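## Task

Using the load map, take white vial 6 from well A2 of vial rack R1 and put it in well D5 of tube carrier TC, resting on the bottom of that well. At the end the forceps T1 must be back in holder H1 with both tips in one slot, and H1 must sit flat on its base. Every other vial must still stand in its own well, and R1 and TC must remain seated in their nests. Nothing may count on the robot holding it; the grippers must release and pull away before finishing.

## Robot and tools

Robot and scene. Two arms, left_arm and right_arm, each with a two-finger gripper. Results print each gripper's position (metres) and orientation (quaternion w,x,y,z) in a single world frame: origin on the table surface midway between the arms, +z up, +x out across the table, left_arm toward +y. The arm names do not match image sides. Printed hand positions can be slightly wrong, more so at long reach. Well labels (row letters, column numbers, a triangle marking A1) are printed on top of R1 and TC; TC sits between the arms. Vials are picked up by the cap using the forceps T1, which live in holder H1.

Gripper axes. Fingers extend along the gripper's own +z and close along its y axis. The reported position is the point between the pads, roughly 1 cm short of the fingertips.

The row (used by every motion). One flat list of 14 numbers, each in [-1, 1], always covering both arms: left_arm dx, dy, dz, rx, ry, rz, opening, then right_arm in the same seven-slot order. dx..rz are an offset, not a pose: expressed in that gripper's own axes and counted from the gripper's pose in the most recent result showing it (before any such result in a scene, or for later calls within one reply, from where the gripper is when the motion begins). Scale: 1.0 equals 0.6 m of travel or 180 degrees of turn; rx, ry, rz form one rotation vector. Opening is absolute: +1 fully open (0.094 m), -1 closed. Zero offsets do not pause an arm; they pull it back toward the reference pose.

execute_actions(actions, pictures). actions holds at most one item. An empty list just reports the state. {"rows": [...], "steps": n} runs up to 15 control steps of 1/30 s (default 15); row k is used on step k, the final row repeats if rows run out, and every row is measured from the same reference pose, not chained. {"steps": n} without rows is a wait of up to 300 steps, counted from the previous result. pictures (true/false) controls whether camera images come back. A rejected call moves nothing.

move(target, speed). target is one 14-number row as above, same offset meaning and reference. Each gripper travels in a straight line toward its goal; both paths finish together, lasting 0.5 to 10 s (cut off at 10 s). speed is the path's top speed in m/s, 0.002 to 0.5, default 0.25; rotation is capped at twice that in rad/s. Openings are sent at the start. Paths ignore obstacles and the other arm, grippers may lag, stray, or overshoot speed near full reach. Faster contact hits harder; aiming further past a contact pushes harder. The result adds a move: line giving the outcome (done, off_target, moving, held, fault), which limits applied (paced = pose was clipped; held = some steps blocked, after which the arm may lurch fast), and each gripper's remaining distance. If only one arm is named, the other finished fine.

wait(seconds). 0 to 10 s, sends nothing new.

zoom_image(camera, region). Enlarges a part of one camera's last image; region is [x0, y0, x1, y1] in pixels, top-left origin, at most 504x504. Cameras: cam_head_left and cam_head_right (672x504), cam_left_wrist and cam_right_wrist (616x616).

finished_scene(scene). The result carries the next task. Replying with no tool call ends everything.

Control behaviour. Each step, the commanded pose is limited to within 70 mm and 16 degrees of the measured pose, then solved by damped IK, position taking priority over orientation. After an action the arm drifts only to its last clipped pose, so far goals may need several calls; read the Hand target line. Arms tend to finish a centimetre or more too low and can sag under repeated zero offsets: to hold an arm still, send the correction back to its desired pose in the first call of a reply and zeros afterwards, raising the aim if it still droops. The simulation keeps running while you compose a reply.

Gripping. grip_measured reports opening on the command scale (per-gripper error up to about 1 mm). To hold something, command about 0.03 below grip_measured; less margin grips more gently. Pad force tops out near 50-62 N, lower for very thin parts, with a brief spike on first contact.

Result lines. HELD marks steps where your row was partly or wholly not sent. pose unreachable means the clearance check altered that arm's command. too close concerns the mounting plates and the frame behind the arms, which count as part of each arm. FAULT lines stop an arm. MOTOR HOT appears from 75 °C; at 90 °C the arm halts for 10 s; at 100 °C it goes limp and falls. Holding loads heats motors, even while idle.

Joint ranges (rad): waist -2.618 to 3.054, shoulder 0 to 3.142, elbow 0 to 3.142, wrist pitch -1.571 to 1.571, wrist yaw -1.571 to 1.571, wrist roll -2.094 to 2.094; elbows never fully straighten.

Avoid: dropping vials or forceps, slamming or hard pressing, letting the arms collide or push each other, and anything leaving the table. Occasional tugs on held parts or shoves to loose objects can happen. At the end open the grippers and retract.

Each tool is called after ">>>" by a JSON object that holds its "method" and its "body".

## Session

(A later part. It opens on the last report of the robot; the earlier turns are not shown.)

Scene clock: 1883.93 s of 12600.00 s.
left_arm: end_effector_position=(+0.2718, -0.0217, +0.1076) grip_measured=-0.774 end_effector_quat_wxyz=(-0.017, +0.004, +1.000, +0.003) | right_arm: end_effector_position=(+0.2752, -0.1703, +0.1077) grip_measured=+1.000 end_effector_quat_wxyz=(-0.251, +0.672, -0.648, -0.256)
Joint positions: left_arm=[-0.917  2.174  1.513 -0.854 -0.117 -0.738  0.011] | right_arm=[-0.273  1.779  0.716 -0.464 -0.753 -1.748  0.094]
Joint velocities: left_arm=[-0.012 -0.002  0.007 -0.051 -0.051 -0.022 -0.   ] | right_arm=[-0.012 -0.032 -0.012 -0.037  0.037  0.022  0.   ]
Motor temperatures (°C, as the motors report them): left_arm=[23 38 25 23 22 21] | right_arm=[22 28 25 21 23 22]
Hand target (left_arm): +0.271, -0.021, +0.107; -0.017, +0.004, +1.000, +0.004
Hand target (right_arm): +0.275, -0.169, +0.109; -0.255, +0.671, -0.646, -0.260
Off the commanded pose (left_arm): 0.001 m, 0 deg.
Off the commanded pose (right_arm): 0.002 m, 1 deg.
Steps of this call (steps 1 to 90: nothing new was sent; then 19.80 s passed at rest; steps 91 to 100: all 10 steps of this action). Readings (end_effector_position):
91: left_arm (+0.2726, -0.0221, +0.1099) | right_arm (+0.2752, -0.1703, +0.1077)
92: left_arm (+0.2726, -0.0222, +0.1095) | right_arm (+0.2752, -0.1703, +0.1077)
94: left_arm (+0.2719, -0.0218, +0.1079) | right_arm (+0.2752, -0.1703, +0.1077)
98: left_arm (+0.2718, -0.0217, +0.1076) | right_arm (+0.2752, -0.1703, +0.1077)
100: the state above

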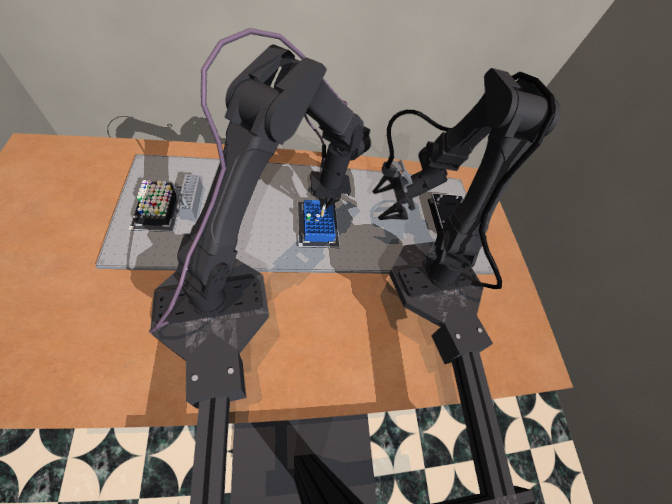

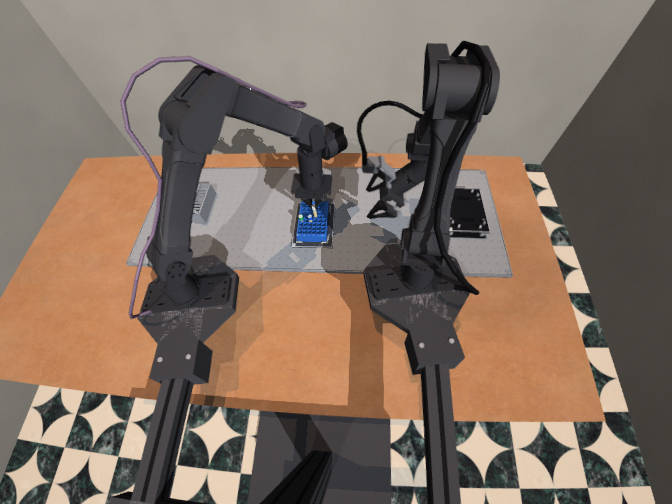

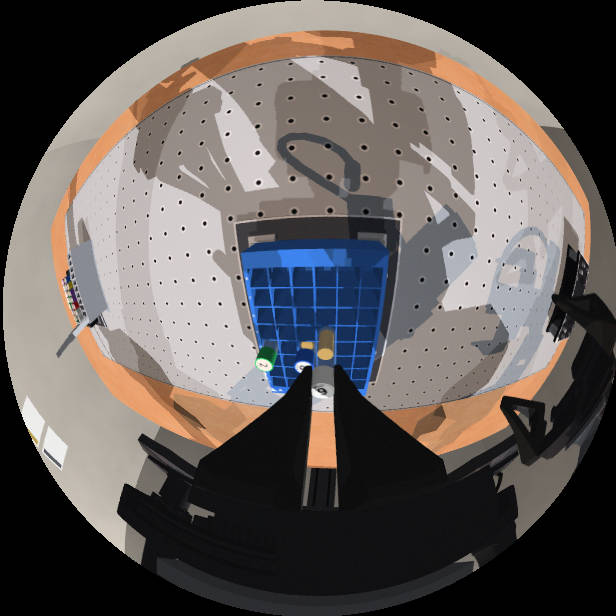

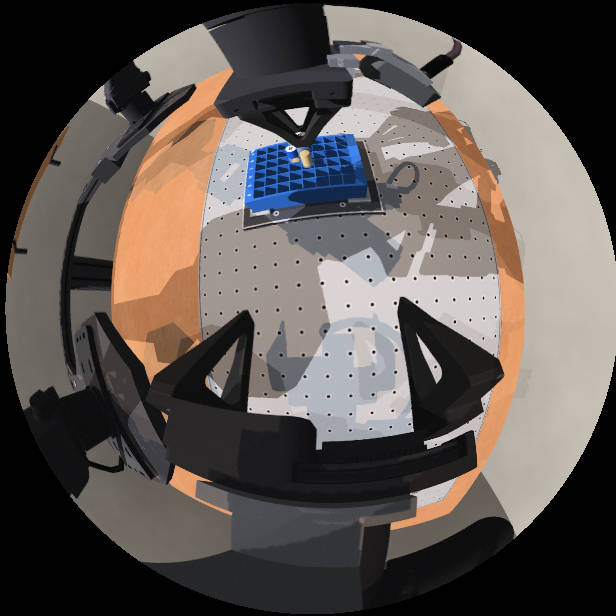

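>>> {"method": "execute_actions", "body": {"actions": [{"rows": [[0.00537,0.00364,0.02573,-0.00803,0.00552,0.0013,-0.80,-0.0037,0,0,0,-0.004,0,1],[-0.01036,-0.0024,0.00643,-0.00057,-0.00855,-0.0008,-0.80,-0.0037,0,0,0,-0.004,0,1],[-0.0052,-0.00117,0.00836,-0.0014,-0.00403,-0.0003,-0.80,-0.0037,0,0,0,-0.004,0,1],[-0.00544,-0.00128,0.01029,-0.00175,-0.00414,-0.0002,-0.80,-0.0037,0,0,0,-0.004,0,1],[-0.00592,-0.00153,0.01158,-0.00185,-0.00448,-0.0003,-0.80,-0.0037,0,0,0,-0.004,0,1]], "steps": 14}]}}

>>> {"method": "zoom_image", "body": {"camera": "cam_left_wrist", "region": [290, 300, 360, 370]}}

>>> {"method": "zoom_image", "body": {"camera": "cam_right_wrist", "region": [275, 130, 335, 190]}}

Scene clock: 1931.00 s of 12600.00 s.
left_arm: end_effector_position=(+0.2716, -0.0219, +0.1025) grip_measured=-0.774 end_effector_quat_wxyz=(-0.017, +0.005, +1.000, +0.005) | right_arm: end_effector_position=(+0.2752, -0.1703, +0.1077) grip_measured=+1.000 end_effector_quat_wxyz=(-0.251, +0.672, -0.648, -0.256)
Joint positions: left_arm=[-0.917  2.188  1.513 -0.846 -0.119 -0.738  0.011] | right_arm=[-0.273  1.779  0.716 -0.464 -0.753 -1.748  0.094]
Joint velocities: left_arm=[ 0.002  0.012 -0.012 -0.037  0.022 -0.051 -0.001] | right_arm=[-0.012 -0.002 -0.002 -0.007  0.037 -0.007  0.   ]
Motor temperatures (°C, as the motors report them): left_arm=[23 37 24 23 22 21] | right_arm=[22 28 25 21 23 22]
Hand target (left_arm): +0.275, -0.022, +0.101; -0.010, +0.004, +1.000, +0.006
Hand target (right_arm): +0.275, -0.169, +0.109; -0.255, +0.671, -0.646, -0.260
Off the commanded pose (left_arm): 0.004 m, 1 deg.
Off the commanded pose (right_arm): 0.002 m, 1 deg.
Steps of this call (steps 1 to 90: nothing new was sent; then 43.60 s passed at rest; steps 91 to 104: all 14 steps of this action). Readings (end_effector_position):
91: left_arm (+0.2714, -0.0216, +0.1068) | right_arm (+0.2752, -0.1703, +0.1077)
92: left_arm (+0.2719, -0.0219, +0.1061) | right_arm (+0.2752, -0.1703, +0.1077)
94: left_arm (+0.2714, -0.0216, +0.1044) | right_arm (+0.2752, -0.1703, +0.1077)
98: left_arm (+0.2714, -0.0217, +0.1027) | right_arm (+0.2752, -0.1703, +0.1077)
104: the state above

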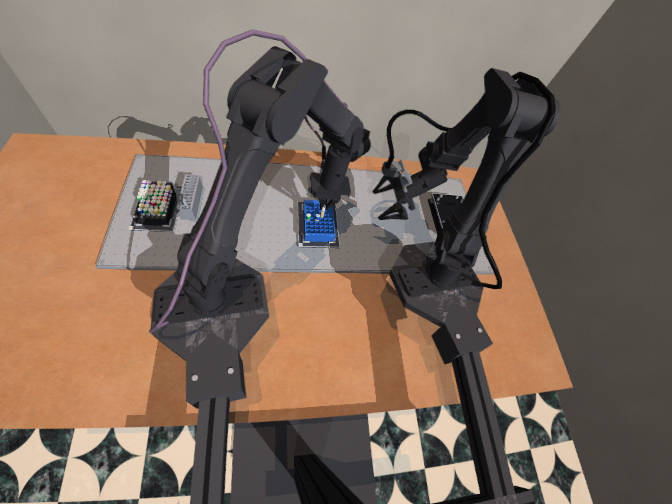

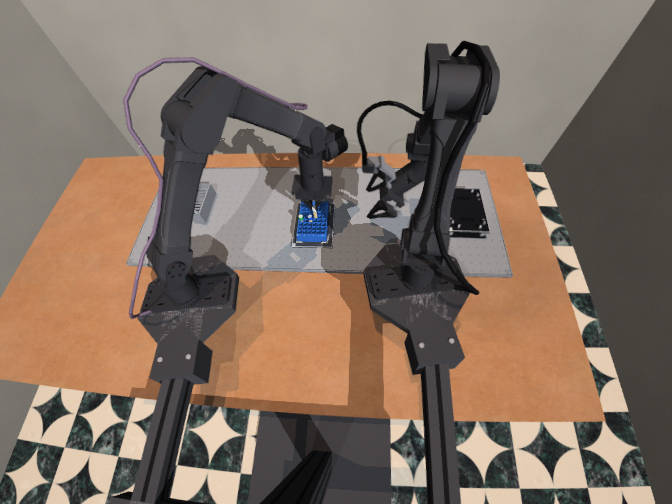

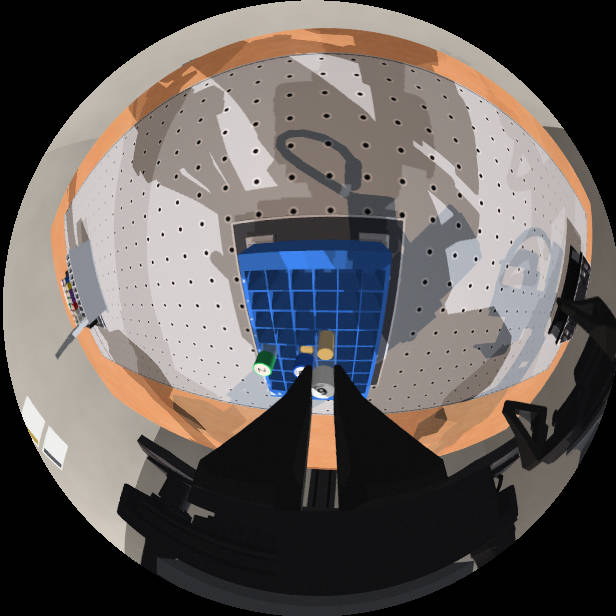

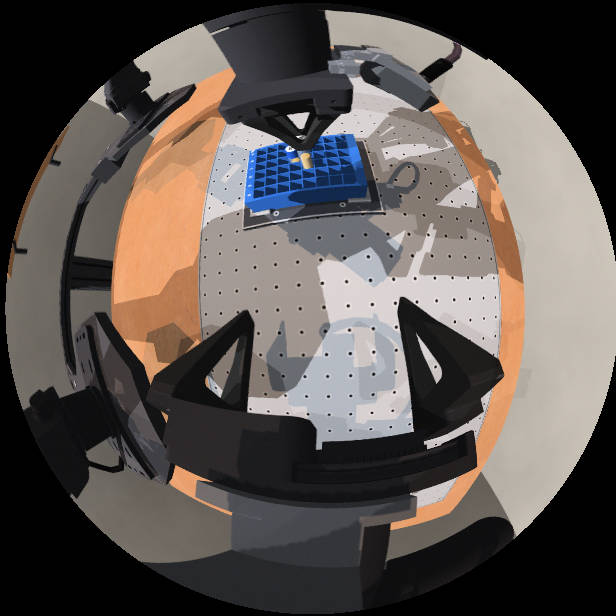

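Region (290, 300, 360, 370) of cam_left_wrist's 616x616 image, scaled by 7.200, with more detail than that image has.

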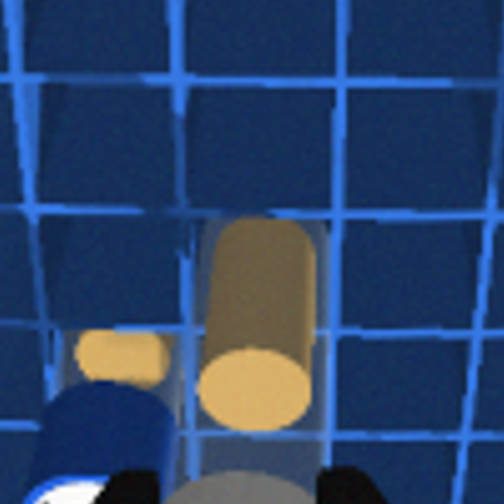

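Region (275, 130, 335, 190) of cam_right_wrist's 616x616 image, scaled by 8.400, with more detail than that image has.

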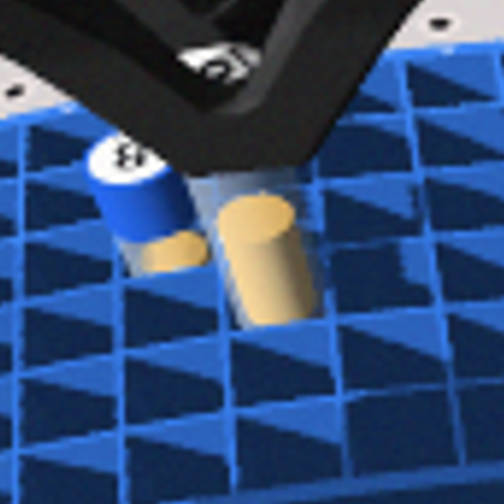

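>>> {"method": "execute_actions", "body": {"actions": [{"rows": [[-0.00083,0.00269,0.02573,-0.00766,-0.00034,0.0007,-0.80,-0.0037,0,0,0,-0.004,0,1],[-0.00674,-0.00110,0.00643,-0.00125,-0.00557,-0.0004,-0.80,-0.0037,0,0,0,-0.004,0,1],[-0.00685,-0.00114,0.00859,-0.00165,-0.00560,-0.0004,-0.80,-0.0037,0,0,0,-0.004,0,1],[-0.00696,-0.00119,0.01076,-0.00206,-0.00563,-0.0003,-0.80,-0.0037,0,0,0,-0.004,0,1],[-0.00707,-0.00123,0.01292,-0.00246,-0.00567,-0.0003,-0.80,-0.0037,0,0,0,-0.004,0,1],[-0.00718,-0.00127,0.01508,-0.00286,-0.00570,-0.0003,-0.80,-0.0037,0,0,0,-0.004,0,1],[-0.00728,-0.00132,0.01725,-0.00327,-0.00573,-0.0002,-0.80,-0.0037,0,0,0,-0.004,0,1],[-0.00739,-0.00136,0.01941,-0.00367,-0.00576,-0.0002,-0.80,-0.0037,0,0,0,-0.004,0,1],[-0.00750,-0.00140,0.02157,-0.00407,-0.00580,-0.0002,-0.80,-0.0037,0,0,0,-0.004,0,1],[-0.00761,-0.00145,0.02374,-0.00448,-0.00583,-0.0001,-0.80,-0.0037,0,0,0,-0.004,0,1],[-0.00772,-0.00149,0.02590,-0.00488,-0.00586,-0.0001,-0.80,-0.0037,0,0,0,-0.004,0,1]], "steps": 15}], "pictures": false}}

>>> {"method": "wait", "body": {"seconds": 0.3}}

>>> {"method": "zoom_image", "body": {"camera": "cam_left_wrist", "region": [280, 310, 370, 400]}}

>>> {"method": "zoom_image", "body": {"camera": "cam_right_wrist", "region": [275, 130, 335, 190]}}

Scene clock: 1975.67 s of 12600.00 s.
left_arm: end_effector_position=(+0.2716, -0.0221, +0.0888) grip_measured=-0.774 end_effector_quat_wxyz=(-0.018, +0.005, +1.000, +0.012) | right_arm: end_effector_position=(+0.2752, -0.1703, +0.1077) grip_measured=+1.000 end_effector_quat_wxyz=(-0.251, +0.672, -0.648, -0.256)
Joint positions: left_arm=[-0.917  2.223  1.513 -0.82  -0.129 -0.738  0.011] | right_arm=[-0.273  1.779  0.716 -0.464 -0.753 -1.748  0.094]
Joint velocities: left_arm=[ 0.022  0.042 -0.007  0.007 -0.051  0.022 -0.001] | right_arm=[-0.022 -0.007 -0.017 -0.11  -0.007 -0.007  0.   ]
Motor temperatures (°C, as the motors report them): left_arm=[23 37 24 23 22 21] | right_arm=[22 28 24 21 23 22]
Hand target (left_arm): +0.276, -0.022, +0.087; -0.008, +0.005, +1.000, +0.013
Hand target (right_arm): +0.275, -0.169, +0.109; -0.255, +0.671, -0.646, -0.260
Off the commanded pose (left_arm): 0.005 m, 1 deg.
Off the commanded pose (right_arm): 0.002 m, 1 deg.
Steps of this call (steps 1 to 90: nothing new was sent; then 41.17 s passed at rest; steps 91 to 105: all 15 steps of this action). Readings (end_effector_position):
91: left_arm (+0.2714, -0.0216, +0.1016) | right_arm (+0.2752, -0.1703, +0.1077)
92: left_arm (+0.2718, -0.0219, +0.1010) | right_arm (+0.2752, -0.1703, +0.1077)
94: left_arm (+0.2713, -0.0216, +0.0990) | right_arm (+0.2752, -0.1703, +0.1077)
98: left_arm (+0.2717, -0.0218, +0.0960) | right_arm (+0.2752, -0.1703, +0.1077)
105: the state above

Scene clock: 1975.97 s of 12600.00 s.
left_arm: end_effector_position=(+0.2717, -0.0221, +0.0884) grip_measured=-0.774 end_effector_quat_wxyz=(-0.017, +0.005, +1.000, +0.012) | right_arm: end_effector_position=(+0.2752, -0.1703, +0.1077) grip_measured=+1.000 end_effector_quat_wxyz=(-0.251, +0.672, -0.648, -0.256)
Joint positions: left_arm=[-0.917  2.224  1.513 -0.818 -0.13  -0.738  0.011] | right_arm=[-0.273  1.779  0.716 -0.464 -0.753 -1.748  0.094]
Joint velocities: left_arm=[-0.002 -0.017  0.012  0.066 -0.007  0.051 -0.001] | right_arm=[-0.007  0.002 -0.002 -0.007  0.022 -0.007  0.   ]
Motor temperatures (°C, as the motors report them): left_arm=[23 37 24 23 22 21] | right_arm=[22 28 24 21 23 22]
Hand target (left_arm): +0.275, -0.022, +0.087; -0.008, +0.005, +1.000, +0.013
Hand target (right_arm): +0.275, -0.169, +0.109; -0.255, +0.671, -0.646, -0.260
Off the commanded pose (left_arm): 0.004 m, 1 deg.
Off the commanded pose (right_arm): 0.002 m, 1 deg.
Steps of this call (steps 1 to 9: nothing new was sent). Readings (end_effector_position):
1: left_arm (+0.2716, -0.0221, +0.0885) | right_arm (+0.2752, -0.1703, +0.1077)
2: left_arm (+0.2717, -0.0221, +0.0884) | right_arm (+0.2752, -0.1703, +0.1077)
4: left_arm (+0.2717, -0.0221, +0.0884) | right_arm (+0.2752, -0.1703, +0.1077)
8: left_arm (+0.2717, -0.0221, +0.0884) | right_arm (+0.2752, -0.1703, +0.1077)
9: the state above

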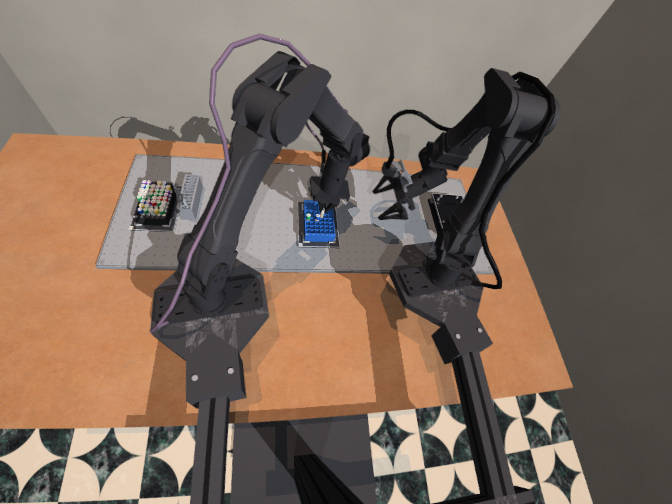

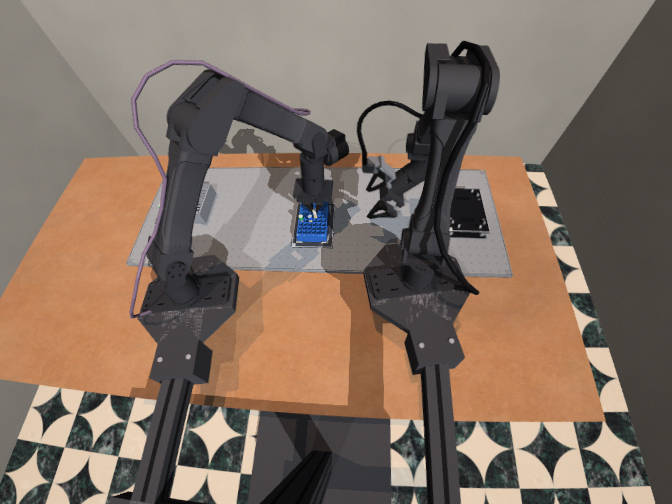

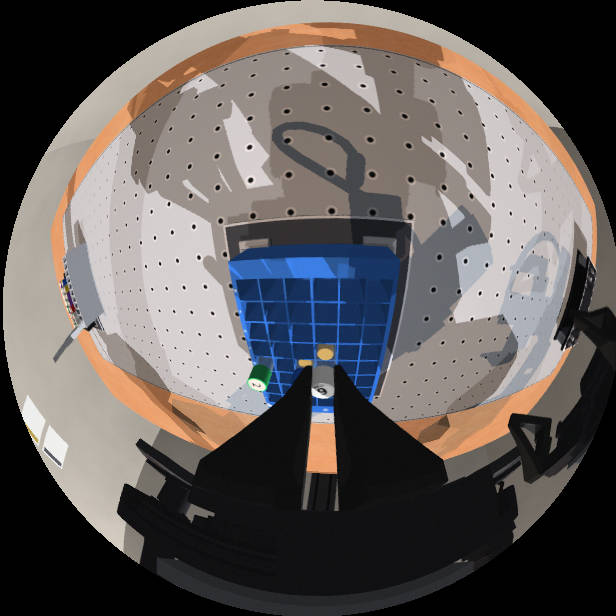

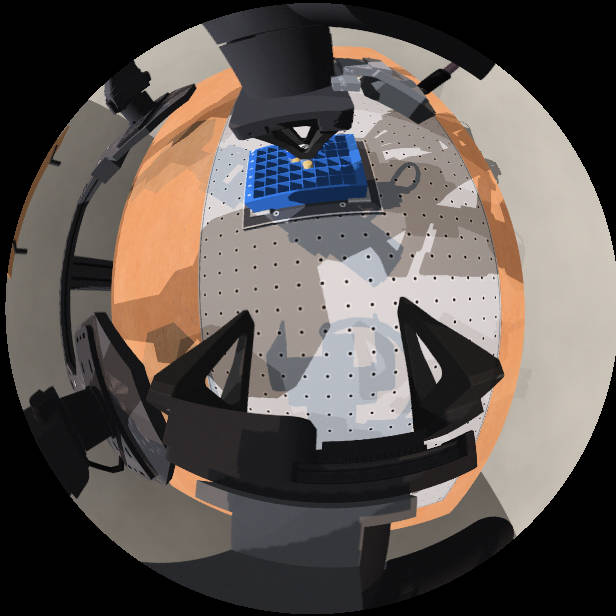

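Region (280, 310, 370, 400) of cam_left_wrist's 616x616 image, scaled by 5.600, with more detail than that image has.

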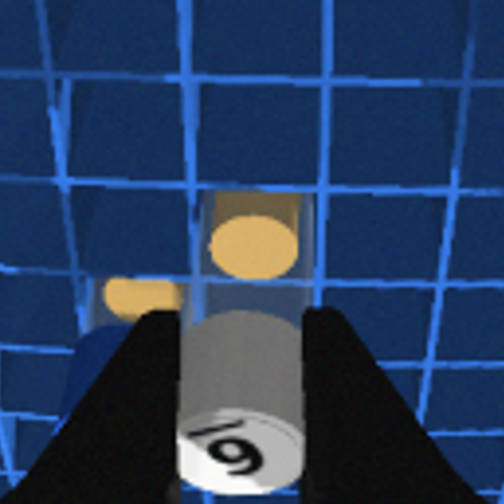

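Region (275, 130, 335, 190) of cam_right_wrist's 616x616 image, scaled by 8.400, with more detail than that image has.

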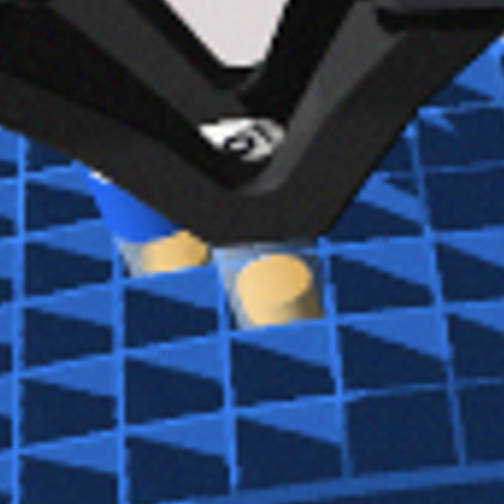

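>>> {"method": "execute_actions", "body": {"actions": []}}

Scene clock: 2002.20 s of 12600.00 s.
left_arm: end_effector_position=(+0.2717, -0.0221, +0.0884) grip_measured=-0.774 end_effector_quat_wxyz=(-0.017, +0.005, +1.000, +0.012) | right_arm: end_effector_position=(+0.2752, -0.1703, +0.1077) grip_measured=+1.000 end_effector_quat_wxyz=(-0.251, +0.672, -0.648, -0.256)
Joint positions: left_arm=[-0.917  2.224  1.513 -0.818 -0.13  -0.738  0.011] | right_arm=[-0.273  1.779  0.716 -0.464 -0.753 -1.748  0.094]
Joint velocities: left_arm=[-0.002 -0.012  0.007 -0.007 -0.022  0.022 -0.001] | right_arm=[-0.002  0.002  0.002 -0.022  0.007 -0.007  0.   ]
Motor temperatures (°C, as the motors report them): left_arm=[23 37 24 23 22 21] | right_arm=[22 28 24 21 23 22]
Hand target (left_arm): +0.275, -0.022, +0.087; -0.008, +0.005, +1.000, +0.013
Hand target (right_arm): +0.275, -0.169, +0.109; -0.255, +0.671, -0.646, -0.260
Off the commanded pose (left_arm): 0.004 m, 1 deg.
Off the commanded pose (right_arm): 0.002 m, 1 deg.
Steps of this call (steps 1 to 90: nothing new was sent; then 23.23 s passed at rest). Readings (end_effector_position):
1: left_arm (+0.2717, -0.0221, +0.0884) | right_arm (+0.2752, -0.1703, +0.1077)
2: left_arm (+0.2717, -0.0221, +0.0884) | right_arm (+0.2752, -0.1703, +0.1077)
4: left_arm (+0.2717, -0.0221, +0.0884) | right_arm (+0.2752, -0.1703, +0.1077)
8: left_arm (+0.2717, -0.0221, +0.0884) | right_arm (+0.2752, -0.1703, +0.1077)
90: the state above

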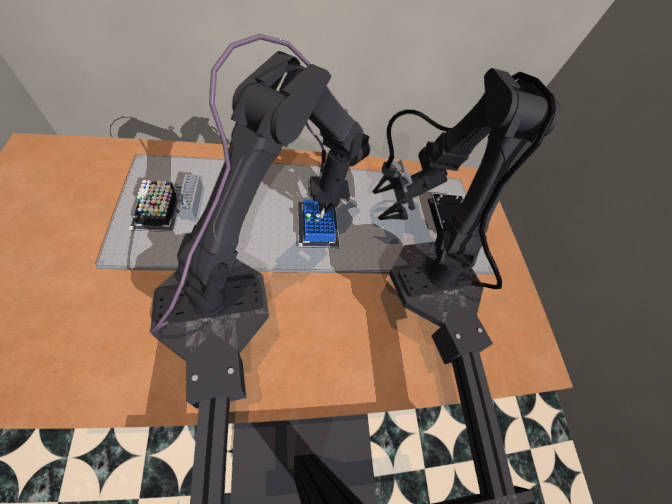

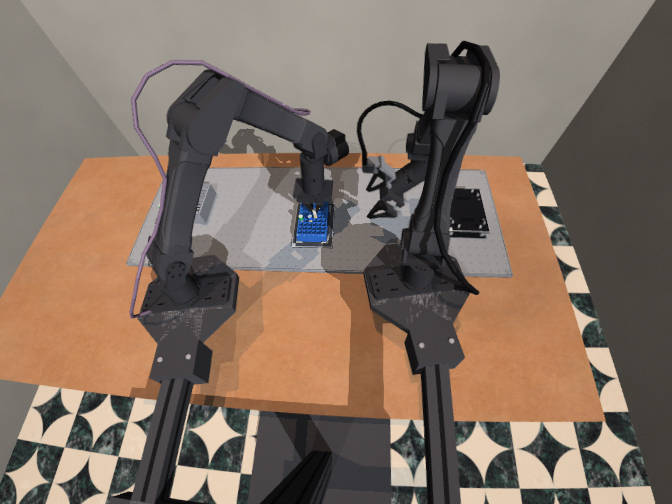

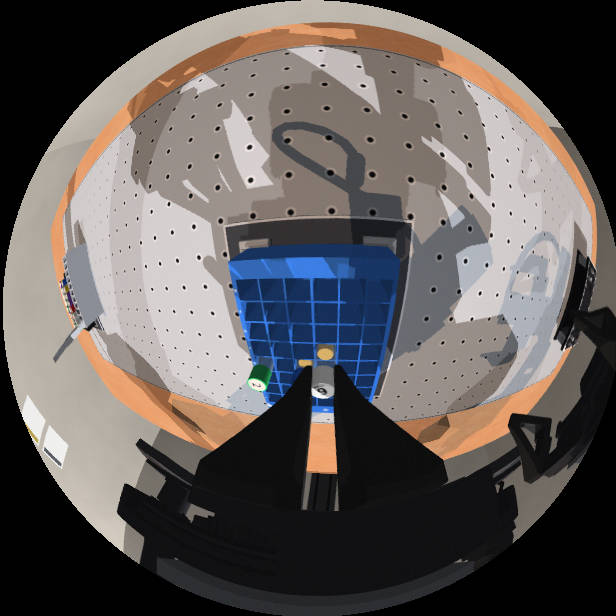

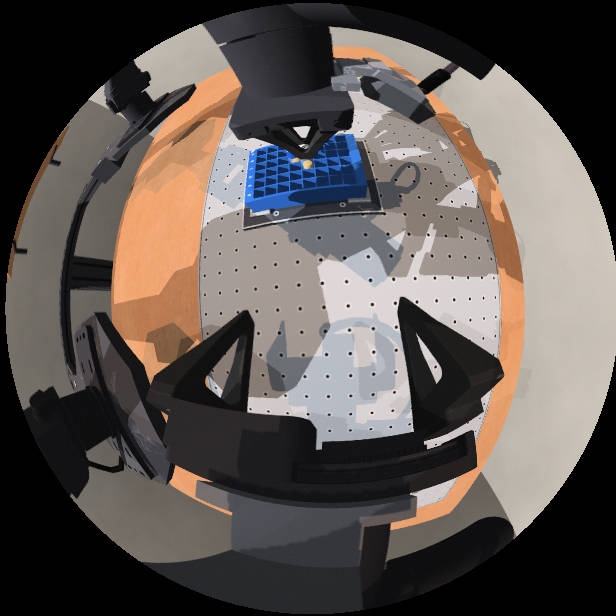

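>>> {"method": "zoom_image", "body": {"camera": "cam_left_wrist", "region": [210, 230, 420, 420]}}

>>> {"method": "zoom_image", "body": {"camera": "cam_right_wrist", "region": [230, 110, 390, 230]}}

Region (210, 230, 420, 420) of cam_left_wrist's 616x616 image, scaled by 2.400, with more detail than that image has; it fills the top 456 rows of this view, and the rest is white.

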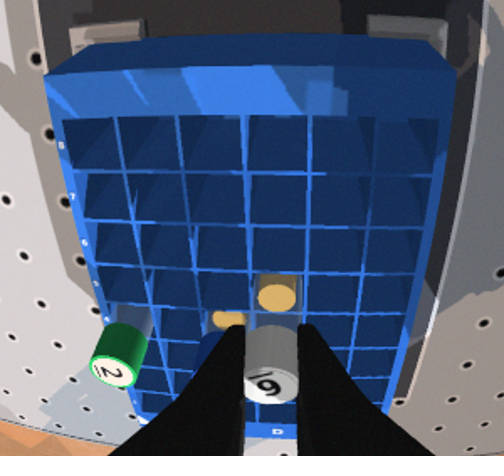

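Region (230, 110, 390, 230) of cam_right_wrist's 616x616 image, scaled by 3.150, with more detail than that image has; it fills the top 378 rows of this view, and the rest is white.

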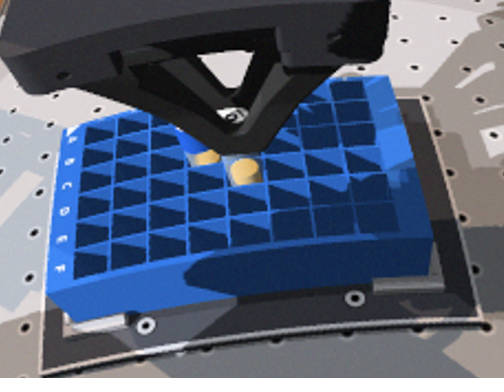

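>>> {"method": "execute_actions", "body": {"actions": [{"rows": [[-0.00074,0.00282,0.02572,-0.00766,-0.00034,0.00069,-0.8,-0.0037,0,0,0,-0.004,0,1],[-0.00633,-0.00135,0.00643,-0.00087,-0.00524,-0.00043,-0.8,-0.0037,0,0,0,-0.004,0,1],[-0.00646,-0.00141,0.00862,-0.00126,-0.00529,-0.00039,-0.8,-0.0037,0,0,0,-0.004,0,1],[-0.00659,-0.00147,0.0108,-0.00165,-0.00534,-0.00036,-0.8,-0.0037,0,0,0,-0.004,0,1],[-0.00673,-0.00153,0.01299,-0.00205,-0.00539,-0.00033,-0.8,-0.0037,0,0,0,-0.004,0,1],[-0.00686,-0.00159,0.01517,-0.00244,-0.00544,-0.0003,-0.8,-0.0037,0,0,0,-0.004,0,1]], "steps": 15}]}}

Scene clock: 2059.23 s of 12600.00 s.
left_arm: end_effector_position=(+0.2716, -0.0222, +0.0810) grip_measured=-0.774 end_effector_quat_wxyz=(-0.017, +0.006, +1.000, +0.015) | right_arm: end_effector_position=(+0.2752, -0.1703, +0.1077) grip_measured=+1.000 end_effector_quat_wxyz=(-0.251, +0.672, -0.648, -0.256)
Joint positions: left_arm=[-0.917  2.243  1.513 -0.804 -0.134 -0.738  0.011] | right_arm=[-0.273  1.779  0.716 -0.464 -0.753 -1.748  0.094]
Joint velocities: left_arm=[-0.027  0.002 -0.012  0.022  0.037  0.007 -0.   ] | right_arm=[-0.007 -0.012 -0.012 -0.095 -0.051 -0.051  0.   ]
Motor temperatures (°C, as the motors report them): left_arm=[23 37 24 23 22 21] | right_arm=[22 28 24 21 23 22]
Hand target (left_arm): +0.275, -0.023, +0.079; -0.009, +0.005, +1.000, +0.016
Hand target (right_arm): +0.275, -0.169, +0.109; -0.255, +0.671, -0.646, -0.260
Off the commanded pose (left_arm): 0.004 m, 1 deg.
Off the commanded pose (right_arm): 0.002 m, 1 deg.
Steps of this call (steps 1 to 90: nothing new was sent; then 53.53 s passed at rest; steps 91 to 105: all 15 steps of this action). Readings (end_effector_position):
91: left_arm (+0.2715, -0.0218, +0.0875) | right_arm (+0.2752, -0.1703, +0.1077)
92: left_arm (+0.2717, -0.0221, +0.0869) | right_arm (+0.2752, -0.1703, +0.1077)
94: left_arm (+0.2714, -0.0221, +0.0850) | right_arm (+0.2752, -0.1703, +0.1077)
98: left_arm (+0.2716, -0.0222, +0.0822) | right_arm (+0.2752, -0.1703, +0.1077)
105: the state above

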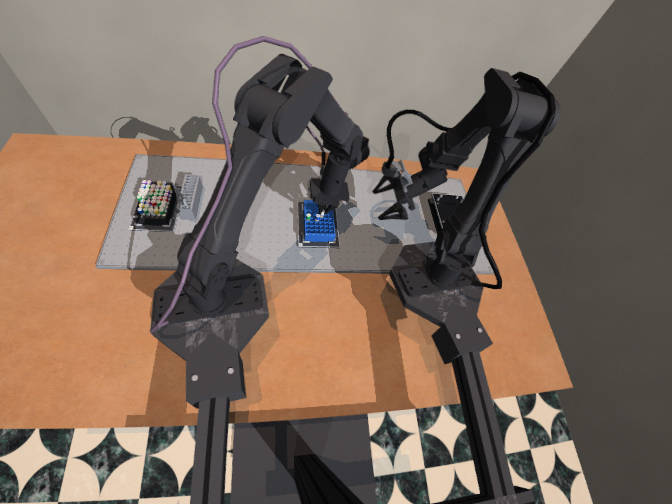

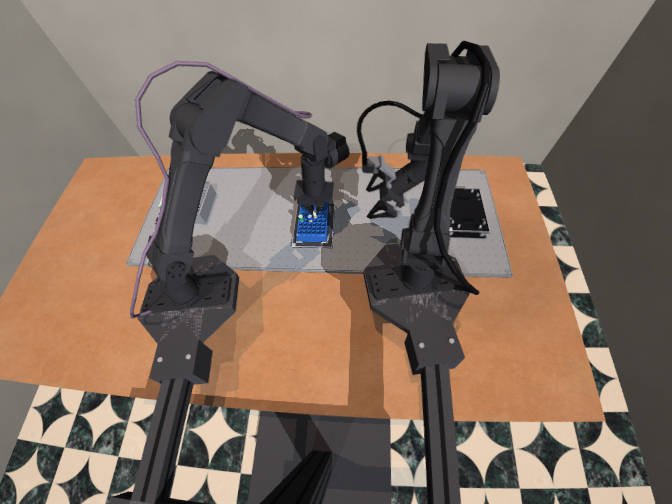

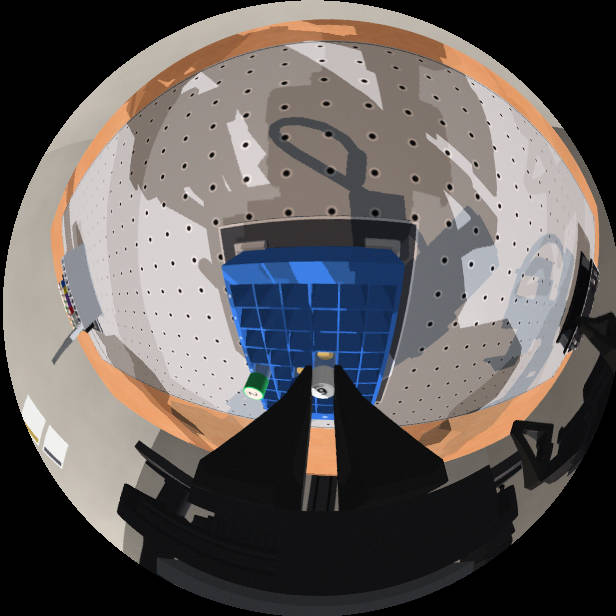

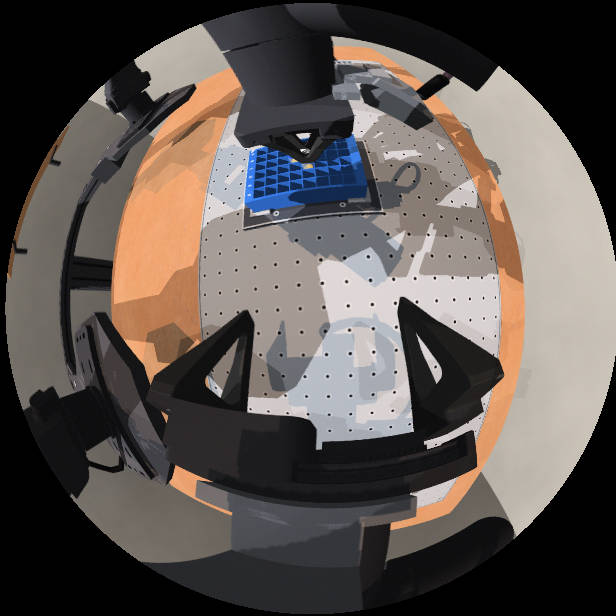

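>>> {"method": "zoom_image", "body": {"camera": "cam_head_right", "region": [280, 180, 350, 250]}}

>>> {"method": "zoom_image", "body": {"camera": "cam_right_wrist", "region": [250, 120, 350, 200]}}

>>> {"method": "zoom_image", "body": {"camera": "cam_left_wrist", "region": [240, 320, 380, 420]}}

Region (280, 180, 350, 250) of cam_head_right's 672x504 image, scaled by 7.200, with more detail than that image has.

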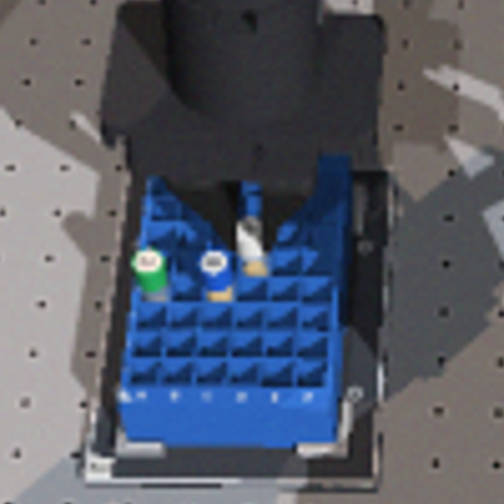

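Region (250, 120, 350, 200) of cam_right_wrist's 616x616 image, scaled by 5.040, with more detail than that image has; it fills the top 403 rows of this view, and the rest is white.

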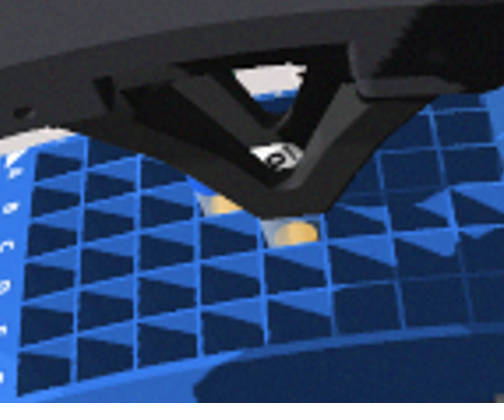

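Region (240, 320, 380, 420) of cam_left_wrist's 616x616 image, scaled by 3.600, with more detail than that image has; it fills the top 360 rows of this view, and the rest is white.

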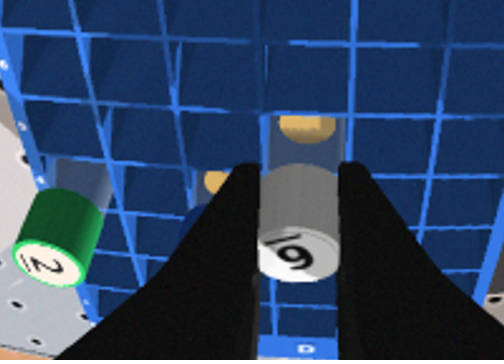

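>>> {"method": "execute_actions", "body": {"actions": [{"rows": [[-0.00074,0.00282,0.02572,-0.00766,-0.00034,0.00069,-0.8,-0.0037,0,0,0,-0.004,0,1],[-0.00633,-0.00135,0.00643,-0.00087,-0.00524,-0.00043,-0.8,-0.0037,0,0,0,-0.004,0,1],[-0.0065,-0.00141,0.0077,-0.0011,-0.0054,-0.00042,-0.8,-0.0037,0,0,0,-0.004,0,1]], "steps": 15}]}}

>>> {"method": "zoom_image", "body": {"camera": "cam_head_right", "region": [280, 180, 350, 250]}}

>>> {"method": "zoom_image", "body": {"camera": "cam_left_wrist", "region": [240, 320, 380, 420]}}

Scene clock: 2086.43 s of 12600.00 s.
left_arm: end_effector_position=(+0.2716, -0.0224, +0.0775) grip_measured=-0.774 end_effector_quat_wxyz=(-0.017, +0.006, +1.000, +0.017) | right_arm: end_effector_position=(+0.2752, -0.1703, +0.1077) grip_measured=+1.000 end_effector_quat_wxyz=(-0.251, +0.672, -0.648, -0.256)
Joint positions: left_arm=[-0.917  2.253  1.513 -0.796 -0.136 -0.738  0.011] | right_arm=[-0.273  1.779  0.716 -0.464 -0.753 -1.748  0.094]
Joint velocities: left_arm=[ 0.002  0.002  0.012 -0.007 -0.022  0.007  0.   ] | right_arm=[ 0.007  0.007 -0.022  0.037 -0.007 -0.095  0.   ]
Motor temperatures (°C, as the motors report them): left_arm=[23 37 24 23 22 21] | right_arm=[22 28 24 21 23 22]
Hand target (left_arm): +0.275, -0.023, +0.076; -0.009, +0.005, +1.000, +0.017
Hand target (right_arm): +0.275, -0.169, +0.109; -0.255, +0.671, -0.646, -0.260
Off the commanded pose (left_arm): 0.004 m, 1 deg.
Off the commanded pose (right_arm): 0.002 m, 1 deg.
Steps of this call (steps 1 to 90: nothing new was sent; then 23.70 s passed at rest; steps 91 to 105: all 15 steps of this action). Readings (end_effector_position):
91: left_arm (+0.2714, -0.0221, +0.0802) | right_arm (+0.2752, -0.1703, +0.1077)
92: left_arm (+0.2716, -0.0223, +0.0795) | right_arm (+0.2752, -0.1703, +0.1077)
94: left_arm (+0.2713, -0.0223, +0.0778) | right_arm (+0.2752, -0.1703, +0.1077)
98: left_arm (+0.2716, -0.0224, +0.0775) | right_arm (+0.2752, -0.1703, +0.1077)
105: the state above

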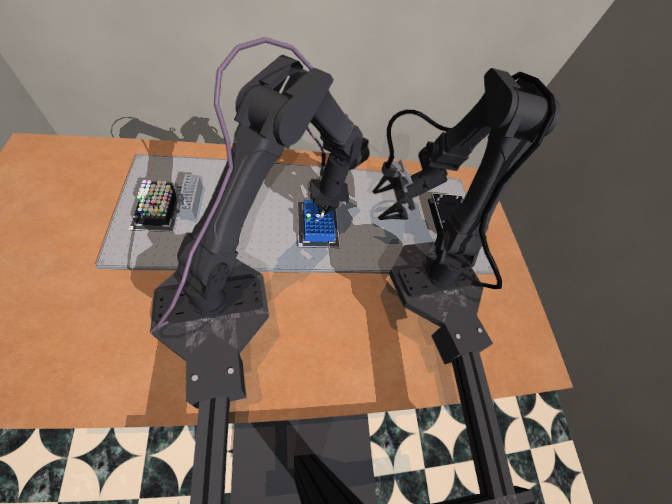

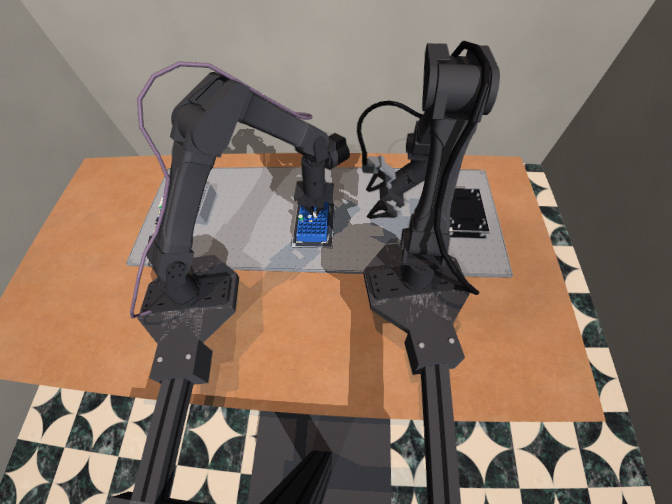

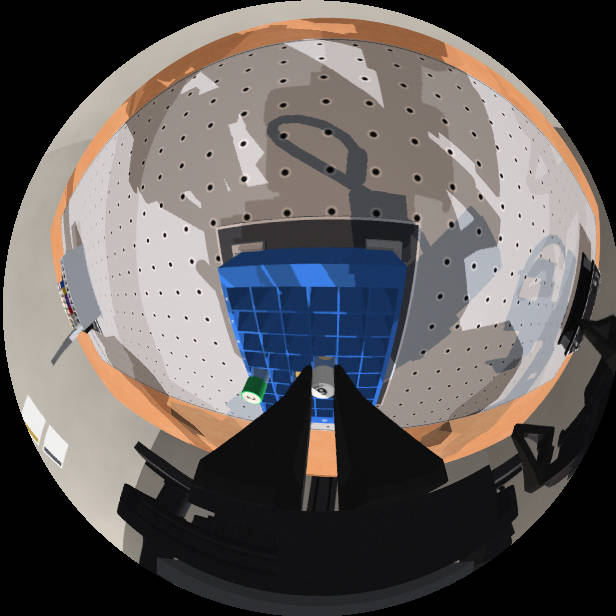

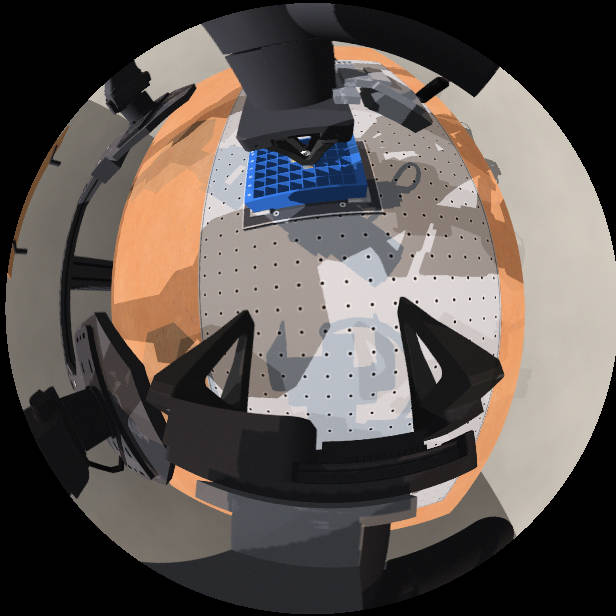

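Region (280, 180, 350, 250) of cam_head_right's 672x504 image, scaled by 7.200, with more detail than that image has.

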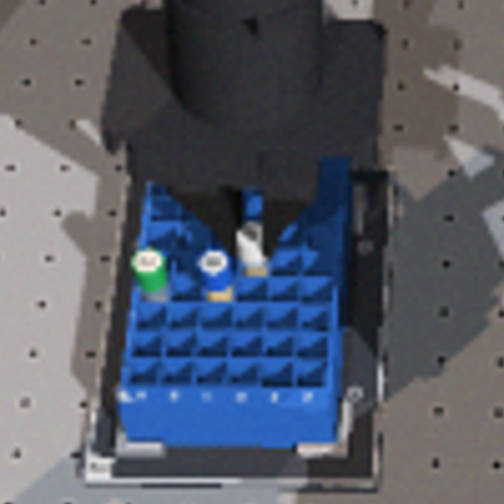

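Region (240, 320, 380, 420) of cam_left_wrist's 616x616 image, scaled by 3.600, with more detail than that image has; it fills the top 360 rows of this view, and the rest is white.

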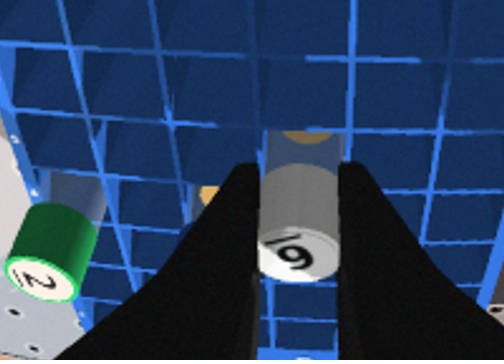

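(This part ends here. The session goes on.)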